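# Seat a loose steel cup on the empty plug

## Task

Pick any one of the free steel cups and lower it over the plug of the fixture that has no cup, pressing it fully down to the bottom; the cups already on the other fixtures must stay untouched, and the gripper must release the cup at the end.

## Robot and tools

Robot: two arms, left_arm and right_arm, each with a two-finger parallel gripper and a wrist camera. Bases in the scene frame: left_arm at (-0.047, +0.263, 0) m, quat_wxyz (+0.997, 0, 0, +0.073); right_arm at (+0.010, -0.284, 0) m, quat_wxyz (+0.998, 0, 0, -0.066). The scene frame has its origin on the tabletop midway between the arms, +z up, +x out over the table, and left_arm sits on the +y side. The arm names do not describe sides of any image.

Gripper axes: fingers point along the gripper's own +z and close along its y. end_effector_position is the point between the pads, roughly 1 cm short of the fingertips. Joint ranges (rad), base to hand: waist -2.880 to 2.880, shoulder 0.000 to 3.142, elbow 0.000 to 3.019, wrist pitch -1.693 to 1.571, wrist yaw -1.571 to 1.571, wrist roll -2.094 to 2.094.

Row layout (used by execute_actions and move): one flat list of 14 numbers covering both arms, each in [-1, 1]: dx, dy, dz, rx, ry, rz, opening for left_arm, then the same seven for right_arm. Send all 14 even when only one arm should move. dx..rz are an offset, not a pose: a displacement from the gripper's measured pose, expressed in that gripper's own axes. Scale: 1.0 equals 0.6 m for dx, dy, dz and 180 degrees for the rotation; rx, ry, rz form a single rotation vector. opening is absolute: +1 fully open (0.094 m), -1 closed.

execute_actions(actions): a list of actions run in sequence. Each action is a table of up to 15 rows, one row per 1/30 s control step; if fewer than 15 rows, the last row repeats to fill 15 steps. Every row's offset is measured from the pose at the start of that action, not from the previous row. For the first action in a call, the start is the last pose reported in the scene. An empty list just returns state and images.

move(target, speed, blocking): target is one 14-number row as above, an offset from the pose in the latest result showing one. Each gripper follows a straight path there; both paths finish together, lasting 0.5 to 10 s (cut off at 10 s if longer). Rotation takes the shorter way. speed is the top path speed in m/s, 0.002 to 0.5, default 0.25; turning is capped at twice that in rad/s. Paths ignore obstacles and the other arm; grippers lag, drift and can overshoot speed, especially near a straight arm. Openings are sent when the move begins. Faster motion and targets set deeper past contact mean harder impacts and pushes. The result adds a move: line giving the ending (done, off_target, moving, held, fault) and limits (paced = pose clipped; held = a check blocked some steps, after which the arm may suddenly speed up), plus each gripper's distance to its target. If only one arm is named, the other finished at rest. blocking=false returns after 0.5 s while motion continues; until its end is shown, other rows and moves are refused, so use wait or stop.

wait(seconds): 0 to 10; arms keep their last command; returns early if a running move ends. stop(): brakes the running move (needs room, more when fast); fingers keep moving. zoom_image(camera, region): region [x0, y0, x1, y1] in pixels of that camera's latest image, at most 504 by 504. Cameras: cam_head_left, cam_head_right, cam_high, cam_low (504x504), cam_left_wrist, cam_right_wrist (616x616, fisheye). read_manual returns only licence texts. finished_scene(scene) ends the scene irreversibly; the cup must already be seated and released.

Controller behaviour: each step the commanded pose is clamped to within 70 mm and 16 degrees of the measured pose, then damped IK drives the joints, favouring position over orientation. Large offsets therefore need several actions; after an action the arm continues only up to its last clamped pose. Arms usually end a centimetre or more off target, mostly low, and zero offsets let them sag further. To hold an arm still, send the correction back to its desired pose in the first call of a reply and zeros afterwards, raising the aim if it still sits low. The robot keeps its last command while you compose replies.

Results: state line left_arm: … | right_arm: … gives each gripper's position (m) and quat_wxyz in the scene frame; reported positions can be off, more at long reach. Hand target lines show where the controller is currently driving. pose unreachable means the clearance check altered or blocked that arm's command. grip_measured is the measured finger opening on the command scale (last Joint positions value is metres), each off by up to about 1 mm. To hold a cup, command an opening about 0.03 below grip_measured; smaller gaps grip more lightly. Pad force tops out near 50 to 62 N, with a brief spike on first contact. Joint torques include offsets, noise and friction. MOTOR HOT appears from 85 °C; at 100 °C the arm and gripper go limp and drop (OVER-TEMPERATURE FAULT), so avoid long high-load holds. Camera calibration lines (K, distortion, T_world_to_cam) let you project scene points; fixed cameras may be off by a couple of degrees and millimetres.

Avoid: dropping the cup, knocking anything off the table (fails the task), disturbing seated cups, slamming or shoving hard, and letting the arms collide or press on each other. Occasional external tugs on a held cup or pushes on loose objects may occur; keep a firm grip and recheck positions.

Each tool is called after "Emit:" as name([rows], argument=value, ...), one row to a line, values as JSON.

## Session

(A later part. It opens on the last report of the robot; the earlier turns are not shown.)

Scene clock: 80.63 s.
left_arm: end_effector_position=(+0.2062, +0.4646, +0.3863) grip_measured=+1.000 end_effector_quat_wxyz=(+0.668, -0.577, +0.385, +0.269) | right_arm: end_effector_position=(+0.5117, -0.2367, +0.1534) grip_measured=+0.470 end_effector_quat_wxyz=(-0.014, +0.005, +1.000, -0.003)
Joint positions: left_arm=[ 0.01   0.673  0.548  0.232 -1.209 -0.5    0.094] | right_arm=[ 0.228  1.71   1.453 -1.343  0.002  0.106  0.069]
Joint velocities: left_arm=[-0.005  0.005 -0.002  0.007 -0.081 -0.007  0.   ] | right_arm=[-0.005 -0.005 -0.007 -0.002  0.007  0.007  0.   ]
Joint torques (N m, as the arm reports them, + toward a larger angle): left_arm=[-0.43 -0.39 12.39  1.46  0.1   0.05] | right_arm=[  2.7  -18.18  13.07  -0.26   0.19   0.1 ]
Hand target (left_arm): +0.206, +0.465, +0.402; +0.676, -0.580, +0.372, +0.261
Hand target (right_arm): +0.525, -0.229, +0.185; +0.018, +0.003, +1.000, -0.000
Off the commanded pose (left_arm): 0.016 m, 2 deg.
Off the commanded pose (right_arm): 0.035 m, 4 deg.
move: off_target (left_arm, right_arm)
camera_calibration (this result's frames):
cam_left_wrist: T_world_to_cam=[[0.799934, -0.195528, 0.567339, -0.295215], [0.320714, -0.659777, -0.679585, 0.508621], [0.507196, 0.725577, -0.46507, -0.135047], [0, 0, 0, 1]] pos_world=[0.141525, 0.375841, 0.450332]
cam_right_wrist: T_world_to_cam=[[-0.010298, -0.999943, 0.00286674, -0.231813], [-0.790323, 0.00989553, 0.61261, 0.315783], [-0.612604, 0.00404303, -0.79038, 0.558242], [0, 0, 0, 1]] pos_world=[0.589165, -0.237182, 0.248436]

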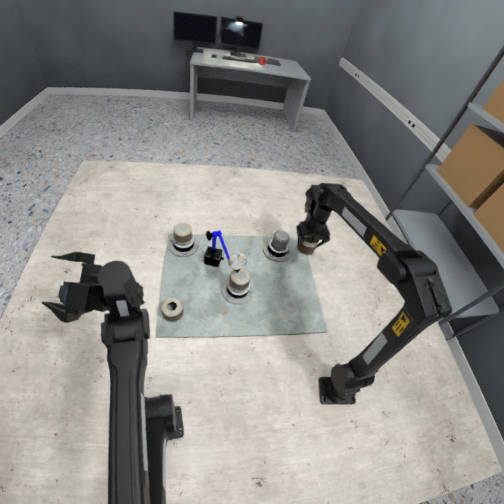

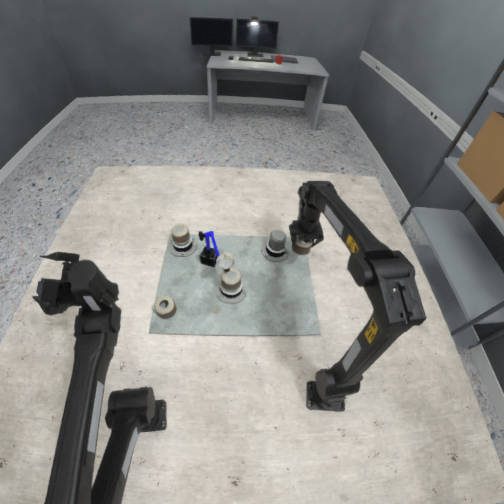

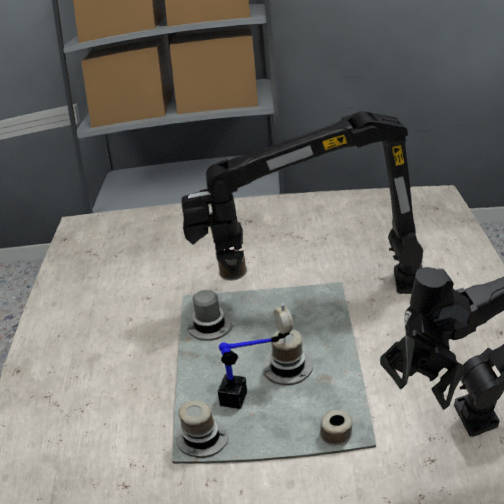

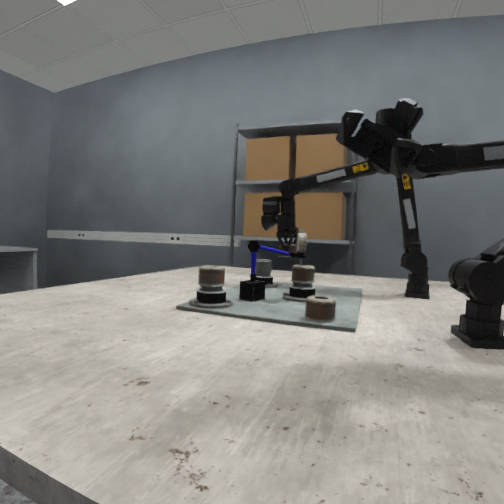

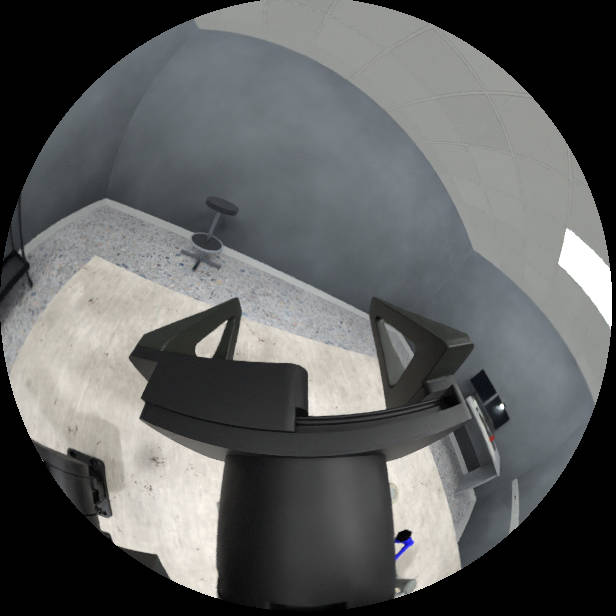

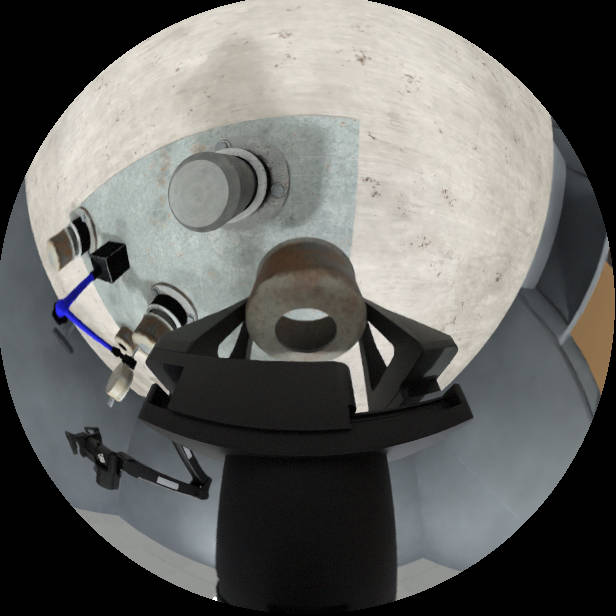

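Emit:
execute_actions([
  [[-0.0216,-0.0148,0.001,0.0016,-0.0036,-0.0099,1,-0.0213,0.0135,-0.0533,-0.0015,-0.0204,-0.0013,0.42],[-0.0216,-0.0148,0.001,0.0016,-0.0036,-0.0099,1,-0.0235,0.0159,-0.0535,-0.0015,-0.0204,-0.0013,0.42],[-0.0216,-0.0148,0.001,0.0016,-0.0036,-0.0099,1,-0.0271,0.0199,-0.0537,-0.0015,-0.0204,-0.0013,0.42],[-0.0216,-0.0148,0.001,0.0016,-0.0036,-0.0099,1,-0.0320,0.0251,-0.0540,-0.0015,-0.0204,-0.0013,0.42],[-0.0216,-0.0148,0.001,0.0016,-0.0036,-0.0099,1,-0.0378,0.0315,-0.0543,-0.0015,-0.0204,-0.0013,0.42],[-0.0216,-0.0148,0.001,0.0016,-0.0036,-0.0099,1,-0.0444,0.0386,-0.0547,-0.0015,-0.0204,-0.0013,0.42],[-0.0216,-0.0148,0.001,0.0016,-0.0036,-0.0099,1,-0.0515,0.0463,-0.0551,-0.0015,-0.0204,-0.0013,0.42],[-0.0216,-0.0148,0.001,0.0016,-0.0036,-0.0099,1,-0.0588,0.0541,-0.0555,-0.0015,-0.0204,-0.0013,0.42],[-0.0216,-0.0148,0.001,0.0016,-0.0036,-0.0099,1,-0.0659,0.0618,-0.0559,-0.0015,-0.0204,-0.0013,0.42],[-0.0216,-0.0148,0.001,0.0016,-0.0036,-0.0099,1,-0.0725,0.0690,-0.0563,-0.0015,-0.0204,-0.0013,0.42],[-0.0216,-0.0148,0.001,0.0016,-0.0036,-0.0099,1,-0.0783,0.0753,-0.0566,-0.0015,-0.0204,-0.0013,0.42],[-0.0216,-0.0148,0.001,0.0016,-0.0036,-0.0099,1,-0.0832,0.0805,-0.0569,-0.0015,-0.0204,-0.0013,0.42],[-0.0216,-0.0148,0.001,0.0016,-0.0036,-0.0099,1,-0.0868,0.0845,-0.0571,-0.0015,-0.0204,-0.0013,0.42],[-0.0216,-0.0148,0.001,0.0016,-0.0036,-0.0099,1,-0.0890,0.0869,-0.0573,-0.0015,-0.0204,-0.0013,0.42],[-0.0216,-0.0148,0.001,0.0016,-0.0036,-0.0099,1,-0.0898,0.0877,-0.0573,-0.0015,-0.0204,-0.0013,0.42]],
])

Emit:
wait(seconds=0.5)

Scene clock: 120.37 s.
left_arm: end_effector_position=(+0.2062, +0.4646, +0.3863) grip_measured=+1.000 end_effector_quat_wxyz=(+0.668, -0.577, +0.385, +0.269) | right_arm: end_effector_position=(+0.5514, -0.1931, +0.1762) grip_measured=+0.470 end_effector_quat_wxyz=(+0.012, -0.003, +1.000, +0.001)
Joint positions: left_arm=[ 0.01   0.673  0.548  0.232 -1.209 -0.5    0.094] | right_arm=[ 0.3    1.779  1.608 -1.376  0.002  0.161  0.069]
Joint velocities: left_arm=[-0.005  0.005  0.022  0.017 -0.022 -0.007  0.   ] | right_arm=[ 0.19   0.23   0.3   -0.046  0.037  0.212  0.   ]
Joint torques (N m, as the arm reports them, + toward a larger angle): left_arm=[-0.4  -0.42 12.4   1.48  0.1   0.05] | right_arm=[  1.39 -17.03  12.58  -0.37   0.2    0.1 ]
Hand target (left_arm): +0.206, +0.465, +0.402; +0.676, -0.580, +0.372, +0.261
Hand target (right_arm): +0.566, -0.184, +0.186; +0.020, +0.003, +1.000, +0.001
Off the commanded pose (left_arm): 0.016 m, 2 deg.
Off the commanded pose (right_arm): 0.020 m, 1 deg.
camera_calibration (this result's frames):
cam_left_wrist: T_world_to_cam=[[0.799934, -0.195528, 0.567339, -0.295215], [0.320714, -0.659777, -0.679585, 0.508621], [0.507196, 0.725577, -0.46507, -0.135047], [0, 0, 0, 1]] pos_world=[0.141525, 0.375841, 0.450332]
cam_right_wrist: T_world_to_cam=[[0.00649903, -0.999971, -0.00406694, -0.195966], [-0.821297, -0.00765784, 0.570449, 0.353809], [-0.570463, -0.000367197, -0.821323, 0.581716], [0, 0, 0, 1]] pos_world=[0.623703, -0.193038, 0.27515]

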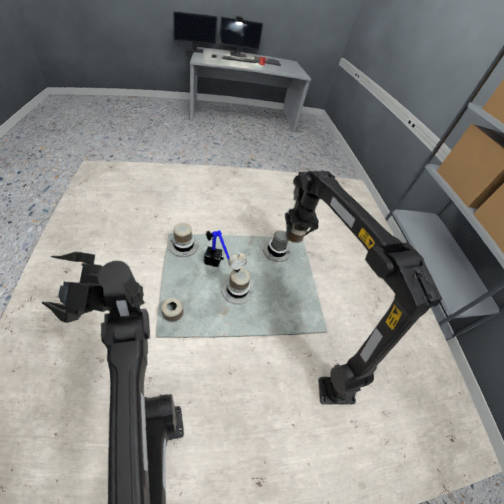

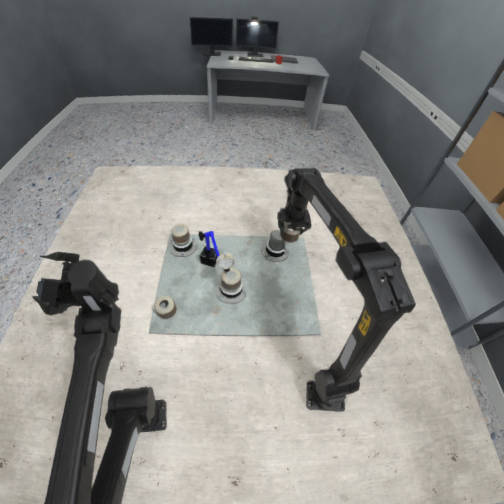

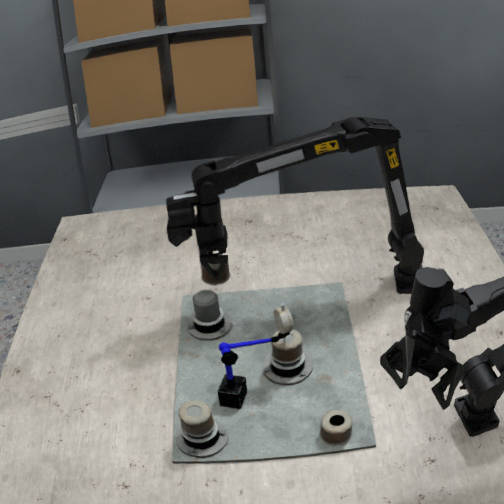

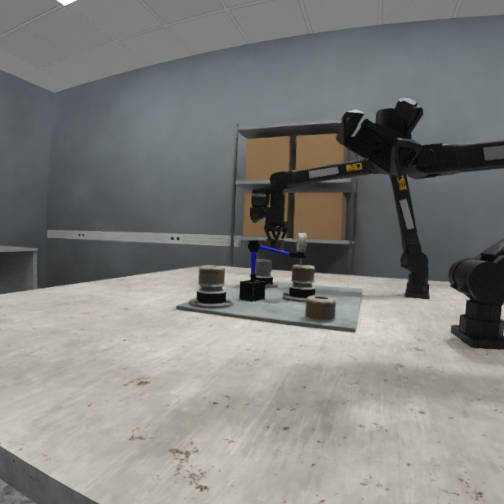

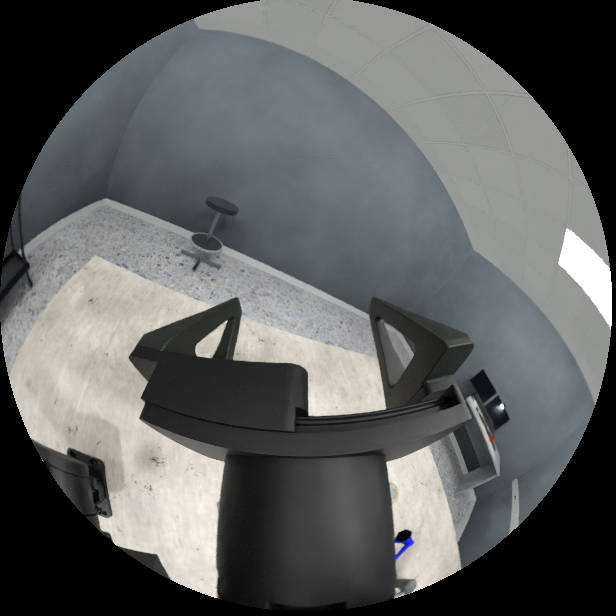

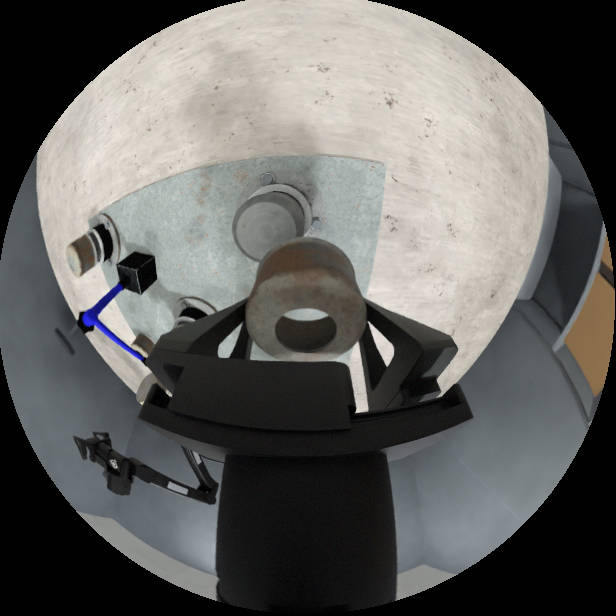

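Scene clock: 120.87 s.
left_arm: end_effector_position=(+0.2062, +0.4646, +0.3863) grip_measured=+1.000 end_effector_quat_wxyz=(+0.668, -0.577, +0.385, +0.269) | right_arm: end_effector_position=(+0.5525, -0.1863, +0.1666) grip_measured=+0.470 end_effector_quat_wxyz=(+0.000, -0.002, +1.000, -0.001)
Joint positions: left_arm=[ 0.01   0.673  0.548  0.232 -1.209 -0.5    0.094] | right_arm=[ 0.312  1.805  1.619 -1.385  0.002  0.177  0.069]
Joint velocities: left_arm=[ 0.005  0.015 -0.002 -0.012  0.066 -0.007  0.   ] | right_arm=[-0.015 -0.015 -0.007  0.012 -0.007 -0.007  0.001]
Joint torques (N m, as the arm reports them, + toward a larger angle): left_arm=[-0.44 -0.4  12.39  1.47  0.1   0.05] | right_arm=[  1.54 -18.08  13.1   -0.17   0.19   0.1 ]
Hand target (left_arm): +0.206, +0.465, +0.402; +0.676, -0.580, +0.372, +0.261
Hand target (right_arm): +0.566, -0.184, +0.186; +0.020, +0.003, +1.000, +0.001
Off the commanded pose (left_arm): 0.016 m, 2 deg.
Off the commanded pose (right_arm): 0.024 m, 2 deg.
wait: 0.50 s; at rest by 0.37 s
camera_calibration (this result's frames):
cam_left_wrist: T_world_to_cam=[[0.799934, -0.195528, 0.567339, -0.295215], [0.320714, -0.659777, -0.679585, 0.508621], [0.507196, 0.725577, -0.46507, -0.135047], [0, 0, 0, 1]] pos_world=[0.141525, 0.375841, 0.450332]
cam_right_wrist: T_world_to_cam=[[0.00301536, -0.999995, -0.000200344, -0.187934], [-0.807588, -0.00255333, 0.589742, 0.350388], [-0.58974, -0.00161649, -0.807592, 0.582657], [0, 0, 0, 1]] pos_world=[0.627152, -0.186096, 0.263873]

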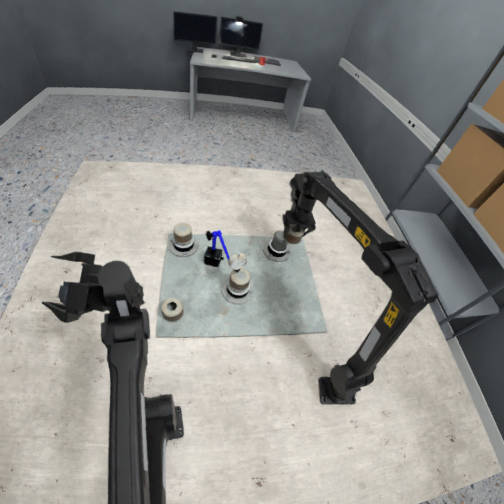

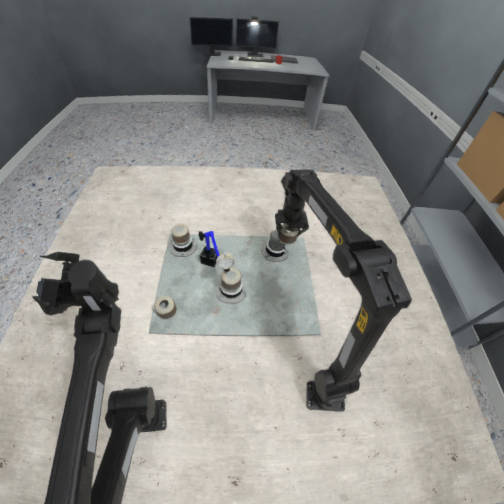

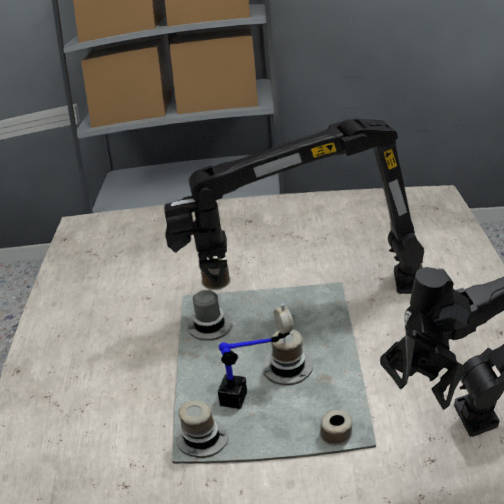

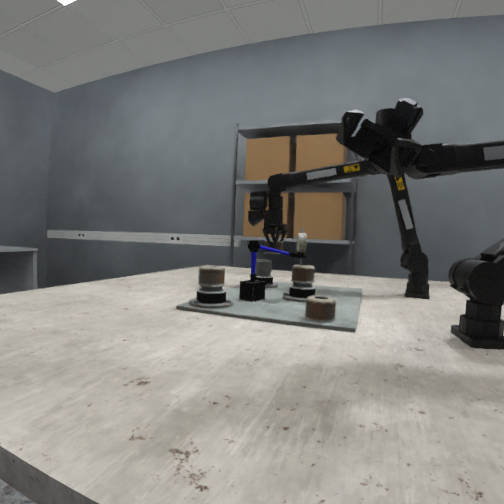

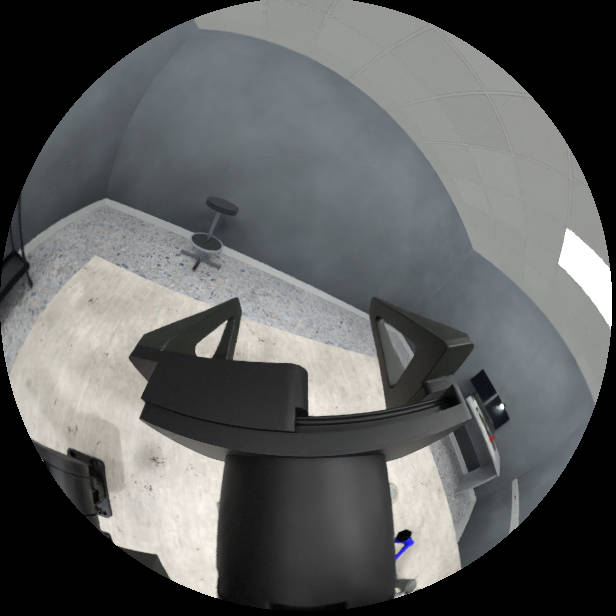

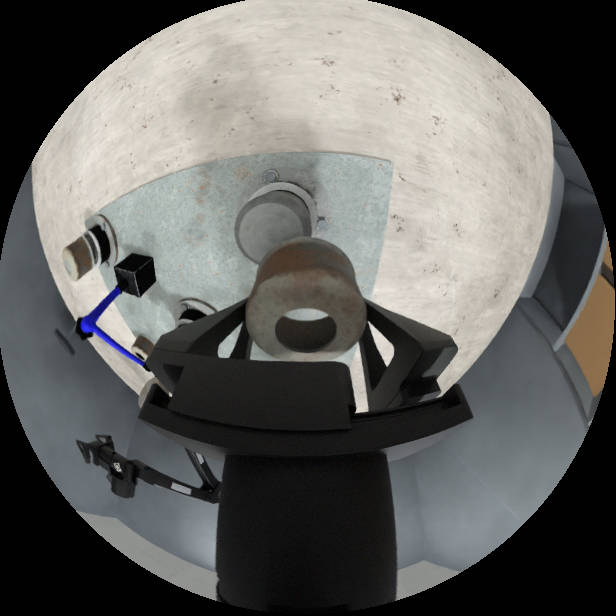

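Emit:
zoom_image(camera="cam_right_wrist", region=[220, 160, 380, 280])

Region (220, 160, 380, 280) of cam_right_wrist's 616x616 image, scaled by 3.150, with more detail than that image has; it fills the top 378 rows of this view, and the rest is white.

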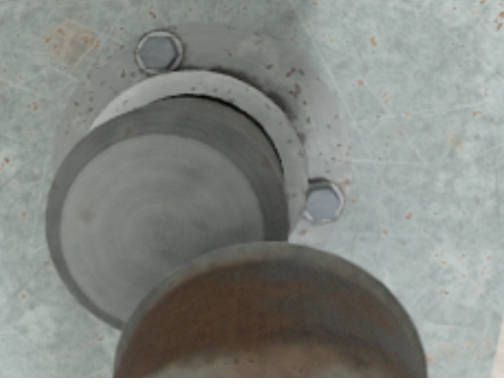

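Emit:
execute_actions([
  [[-0.0216,-0.0148,0.001,0.0016,-0.0036,-0.0099,1,-0.0231,0.0043,-0.0322,-0.0013,-0.0127,0.0032,0.42],[-0.0216,-0.0148,0.001,0.0016,-0.0036,-0.0099,1,-0.0249,0.0059,-0.0317,-0.0013,-0.0127,0.0032,0.42],[-0.0216,-0.0148,0.001,0.0016,-0.0036,-0.0099,1,-0.0279,0.0085,-0.0310,-0.0013,-0.0127,0.0032,0.42],[-0.0216,-0.0148,0.001,0.0016,-0.0036,-0.0099,1,-0.0319,0.0119,-0.0301,-0.0013,-0.0127,0.0032,0.42],[-0.0216,-0.0148,0.001,0.0016,-0.0036,-0.0099,1,-0.0367,0.0160,-0.0290,-0.0013,-0.0127,0.0032,0.42],[-0.0216,-0.0148,0.001,0.0016,-0.0036,-0.0099,1,-0.0421,0.0206,-0.0277,-0.0013,-0.0127,0.0032,0.42],[-0.0216,-0.0148,0.001,0.0016,-0.0036,-0.0099,1,-0.0479,0.0256,-0.0263,-0.0013,-0.0127,0.0032,0.42],[-0.0216,-0.0148,0.001,0.0016,-0.0036,-0.0099,1,-0.0538,0.0307,-0.0250,-0.0013,-0.0127,0.0032,0.42],[-0.0216,-0.0148,0.001,0.0016,-0.0036,-0.0099,1,-0.0596,0.0357,-0.0236,-0.0013,-0.0127,0.0032,0.42],[-0.0216,-0.0148,0.001,0.0016,-0.0036,-0.0099,1,-0.0650,0.0403,-0.0223,-0.0013,-0.0127,0.0032,0.42],[-0.0216,-0.0148,0.001,0.0016,-0.0036,-0.0099,1,-0.0698,0.0444,-0.0212,-0.0013,-0.0127,0.0032,0.42],[-0.0216,-0.0148,0.001,0.0016,-0.0036,-0.0099,1,-0.0738,0.0478,-0.0203,-0.0013,-0.0127,0.0032,0.42],[-0.0216,-0.0148,0.001,0.0016,-0.0036,-0.0099,1,-0.0768,0.0504,-0.0196,-0.0013,-0.0127,0.0032,0.42],[-0.0216,-0.0148,0.001,0.0016,-0.0036,-0.0099,1,-0.0786,0.0520,-0.0191,-0.0013,-0.0127,0.0032,0.42],[-0.0216,-0.0148,0.001,0.0016,-0.0036,-0.0099,1,-0.0792,0.0525,-0.0190,-0.0013,-0.0127,0.0032,0.42]],
])

Emit:
wait(seconds=0.5)

Scene clock: 146.80 s.
left_arm: end_effector_position=(+0.2062, +0.4646, +0.3863) grip_measured=+1.000 end_effector_quat_wxyz=(+0.668, -0.577, +0.385, +0.269) | right_arm: end_effector_position=(+0.5846, -0.1682, +0.1627) grip_measured=+0.470 end_effector_quat_wxyz=(+0.006, +0.004, +1.000, +0.000)
Joint positions: left_arm=[ 0.01   0.673  0.548  0.232 -1.209 -0.5    0.094] | right_arm=[ 0.332  1.892  1.735 -1.401  0.002  0.209  0.069]
Joint velocities: left_arm=[-0.024 -0.015 -0.007  0.007 -0.081  0.007  0.   ] | right_arm=[ 0.122  0.239  0.183 -0.032 -0.007  0.037  0.001]
Joint torques (N m, as the arm reports them, + toward a larger angle): left_arm=[-0.45 -0.43 12.39  1.46  0.1   0.05] | right_arm=[  2.69 -18.97  13.4   -0.24   0.23   0.07]
Hand target (left_arm): +0.206, +0.465, +0.402; +0.676, -0.580, +0.372, +0.261
Hand target (right_arm): +0.598, -0.154, +0.177; +0.021, +0.003, +1.000, +0.002
Off the commanded pose (left_arm): 0.016 m, 2 deg.
Off the commanded pose (right_arm): 0.026 m, 2 deg.
camera_calibration (this result's frames):
cam_left_wrist: T_world_to_cam=[[0.799934, -0.195528, 0.567339, -0.295215], [0.320714, -0.659777, -0.679585, 0.508621], [0.507196, 0.725577, -0.46507, -0.135047], [0, 0, 0, 1]] pos_world=[0.141525, 0.375841, 0.450332]
cam_right_wrist: T_world_to_cam=[[-0.00841094, -0.999961, -0.0027503, -0.162818], [-0.814606, 0.00525667, 0.57999, 0.385662], [-0.579953, 0.00711867, -0.814619, 0.595319], [0, 0, 0, 1]] pos_world=[0.65805, -0.169076, 0.260829]

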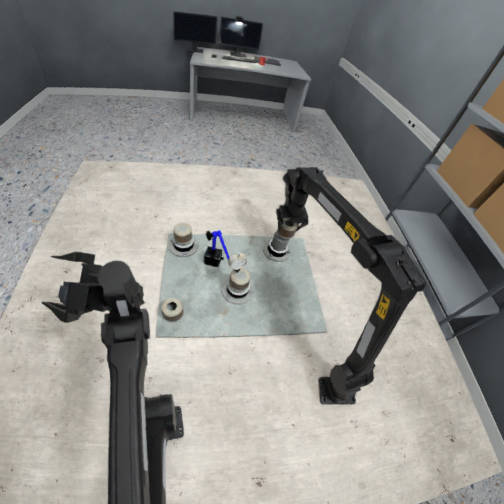

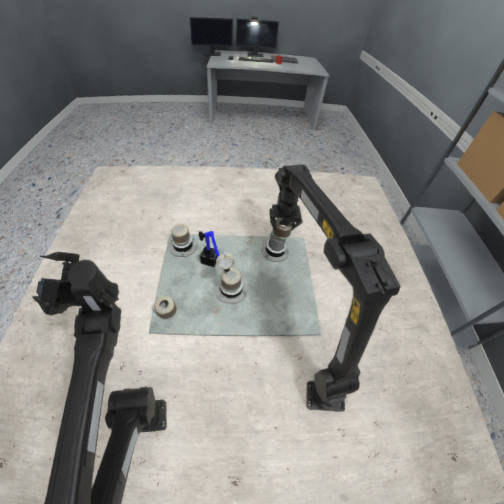

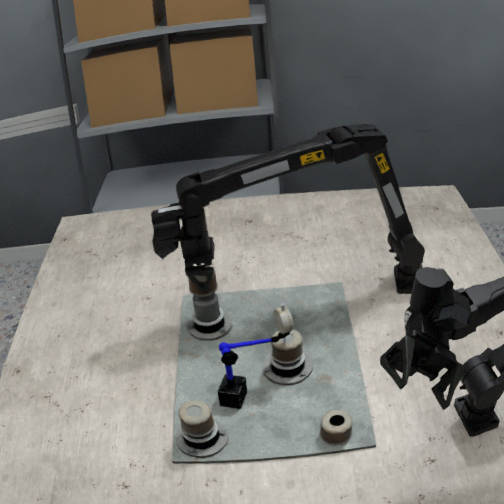

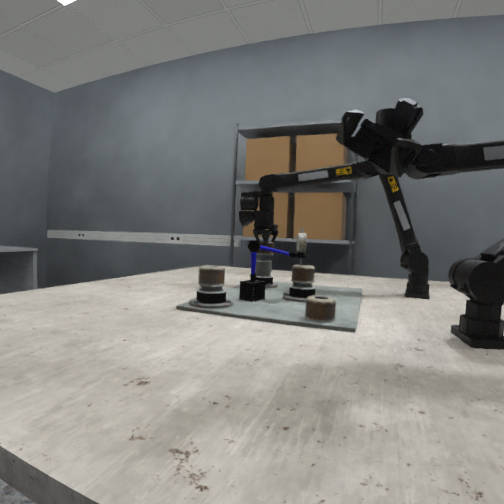

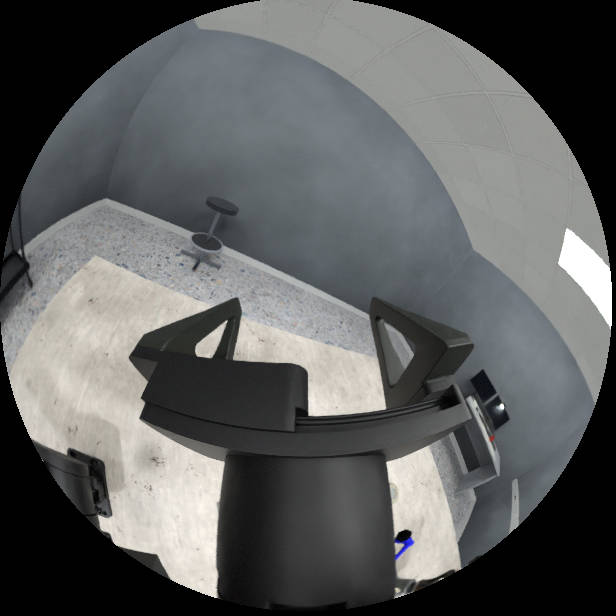

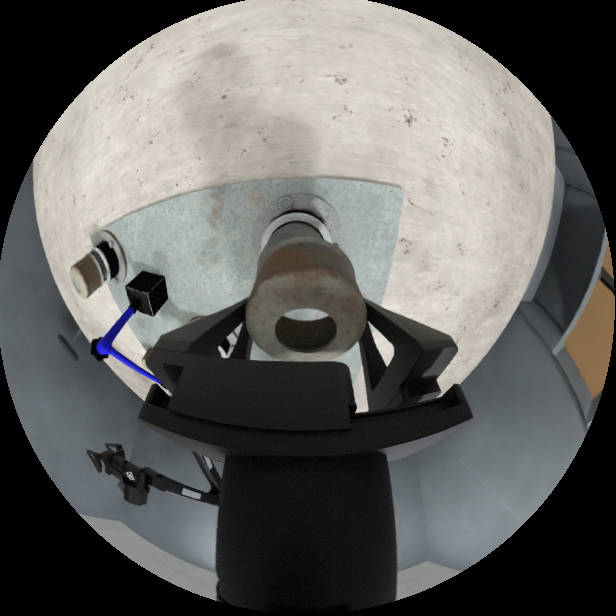

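Scene clock: 147.30 s.
left_arm: end_effector_position=(+0.2062, +0.4646, +0.3863) grip_measured=+1.000 end_effector_quat_wxyz=(+0.668, -0.577, +0.385, +0.269) | right_arm: end_effector_position=(+0.5843, -0.1614, +0.1547) grip_measured=+0.470 end_effector_quat_wxyz=(-0.003, +0.002, +1.000, -0.002)
Joint positions: left_arm=[ 0.01   0.673  0.548  0.232 -1.209 -0.5    0.094] | right_arm=[ 0.344  1.911  1.742 -1.408  0.002  0.217  0.069]
Joint velocities: left_arm=[-0.005 -0.005 -0.046  0.017  0.051 -0.066  0.   ] | right_arm=[-0.005 -0.005 -0.012  0.002 -0.022 -0.037  0.001]
Joint torques (N m, as the arm reports them, + toward a larger angle): left_arm=[-0.37 -0.42 12.39  1.48  0.1   0.05] | right_arm=[  2.15 -19.67  13.78  -0.21   0.21   0.1 ]
Hand target (left_arm): +0.206, +0.465, +0.402; +0.676, -0.580, +0.372, +0.261
Hand target (right_arm): +0.598, -0.154, +0.178; +0.021, +0.003, +1.000, +0.002
Off the commanded pose (left_arm): 0.016 m, 2 deg.
Off the commanded pose (right_arm): 0.029 m, 3 deg.
wait: 0.50 s; at rest by 0.30 s
camera_calibration (this result's frames):
cam_left_wrist: T_world_to_cam=[[0.799934, -0.195528, 0.567339, -0.295215], [0.320714, -0.659777, -0.679585, 0.508621], [0.507196, 0.725577, -0.46507, -0.135047], [0, 0, 0, 1]] pos_world=[0.141525, 0.375841, 0.450332]
cam_right_wrist: T_world_to_cam=[[-0.0053747, -0.999985, 0.00101529, -0.158395], [-0.804328, 0.00492634, 0.594165, 0.381792], [-0.594161, 0.00237683, -0.804343, 0.59458], [0, 0, 0, 1]] pos_world=[0.659511, -0.161687, 0.251559]

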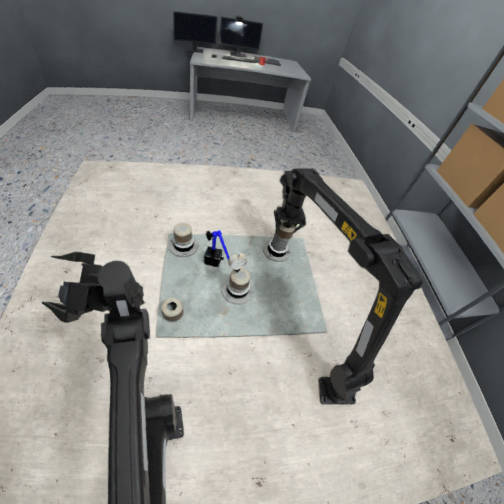

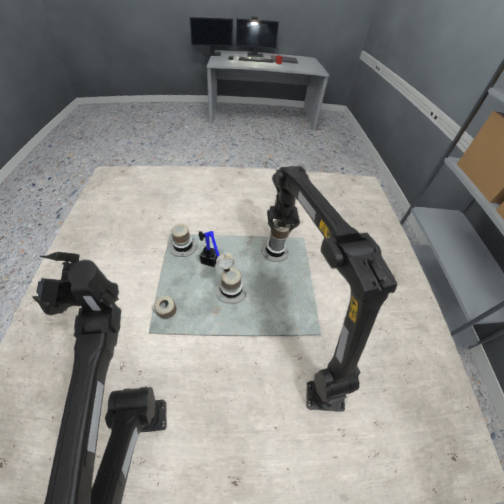

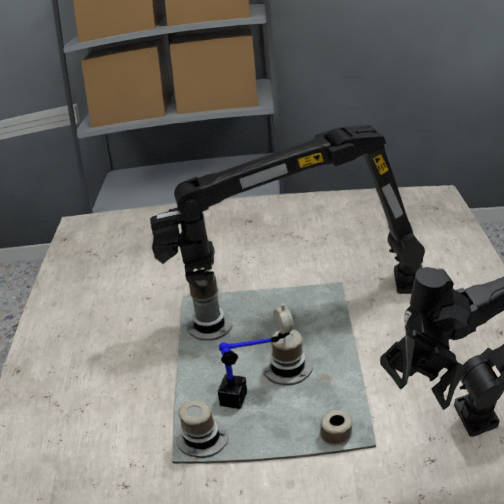

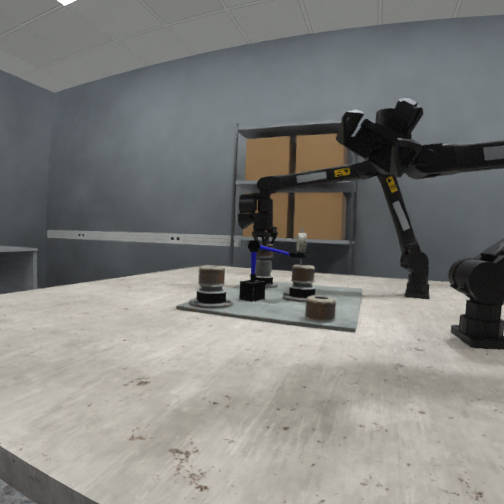

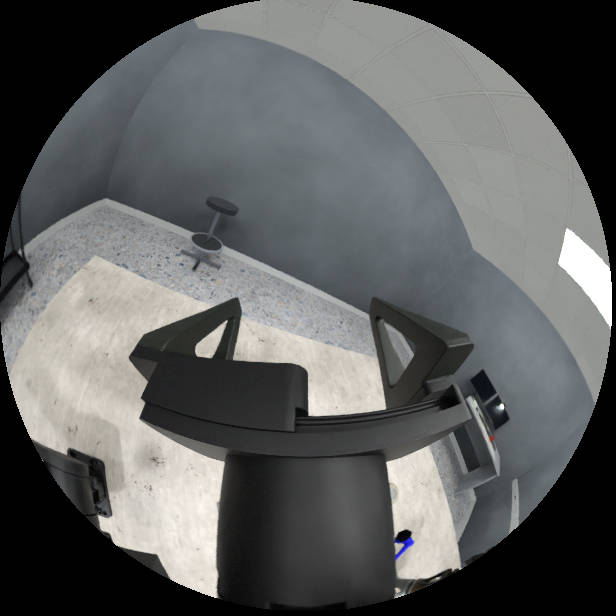

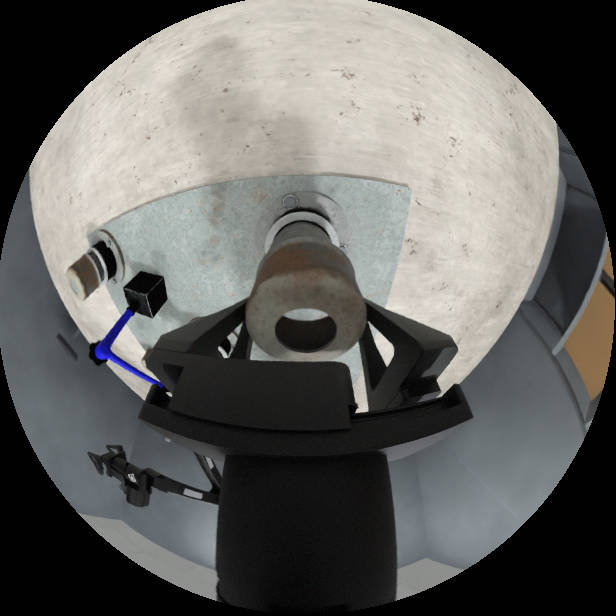

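Emit:
zoom_image(camera="cam_right_wrist", region=[236, 185, 376, 295])

Emit:
zoom_image(camera="cam_high", region=[160, 250, 260, 350])

Emit:
zoom_image(camera="cam_low", region=[225, 215, 305, 295])

Region (236, 185, 376, 295) of cam_right_wrist's 616x616 image, scaled by 3.600, with more detail than that image has; it fills the top 396 rows of this view, and the rest is white.

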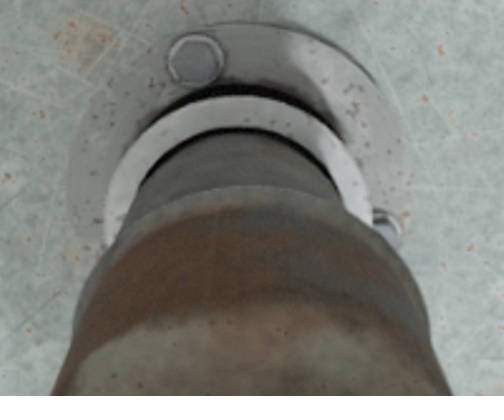

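Region (160, 250, 260, 350) of cam_high's 504x504 image, scaled by 5.040, with more detail than that image has.

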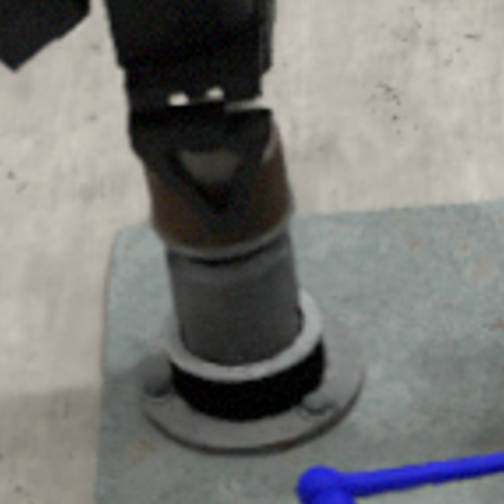

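Region (225, 215, 305, 295) of cam_low's 504x504 image, scaled by 6.300, with more detail than that image has.

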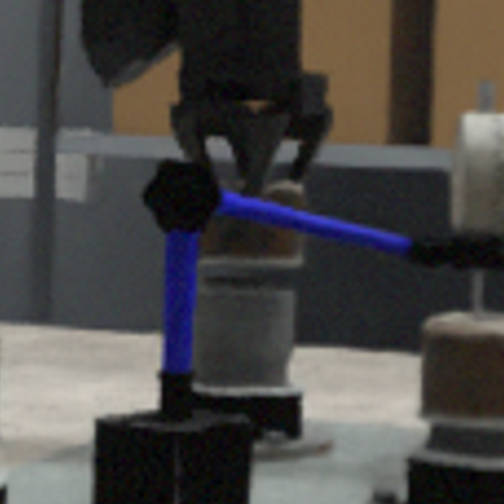

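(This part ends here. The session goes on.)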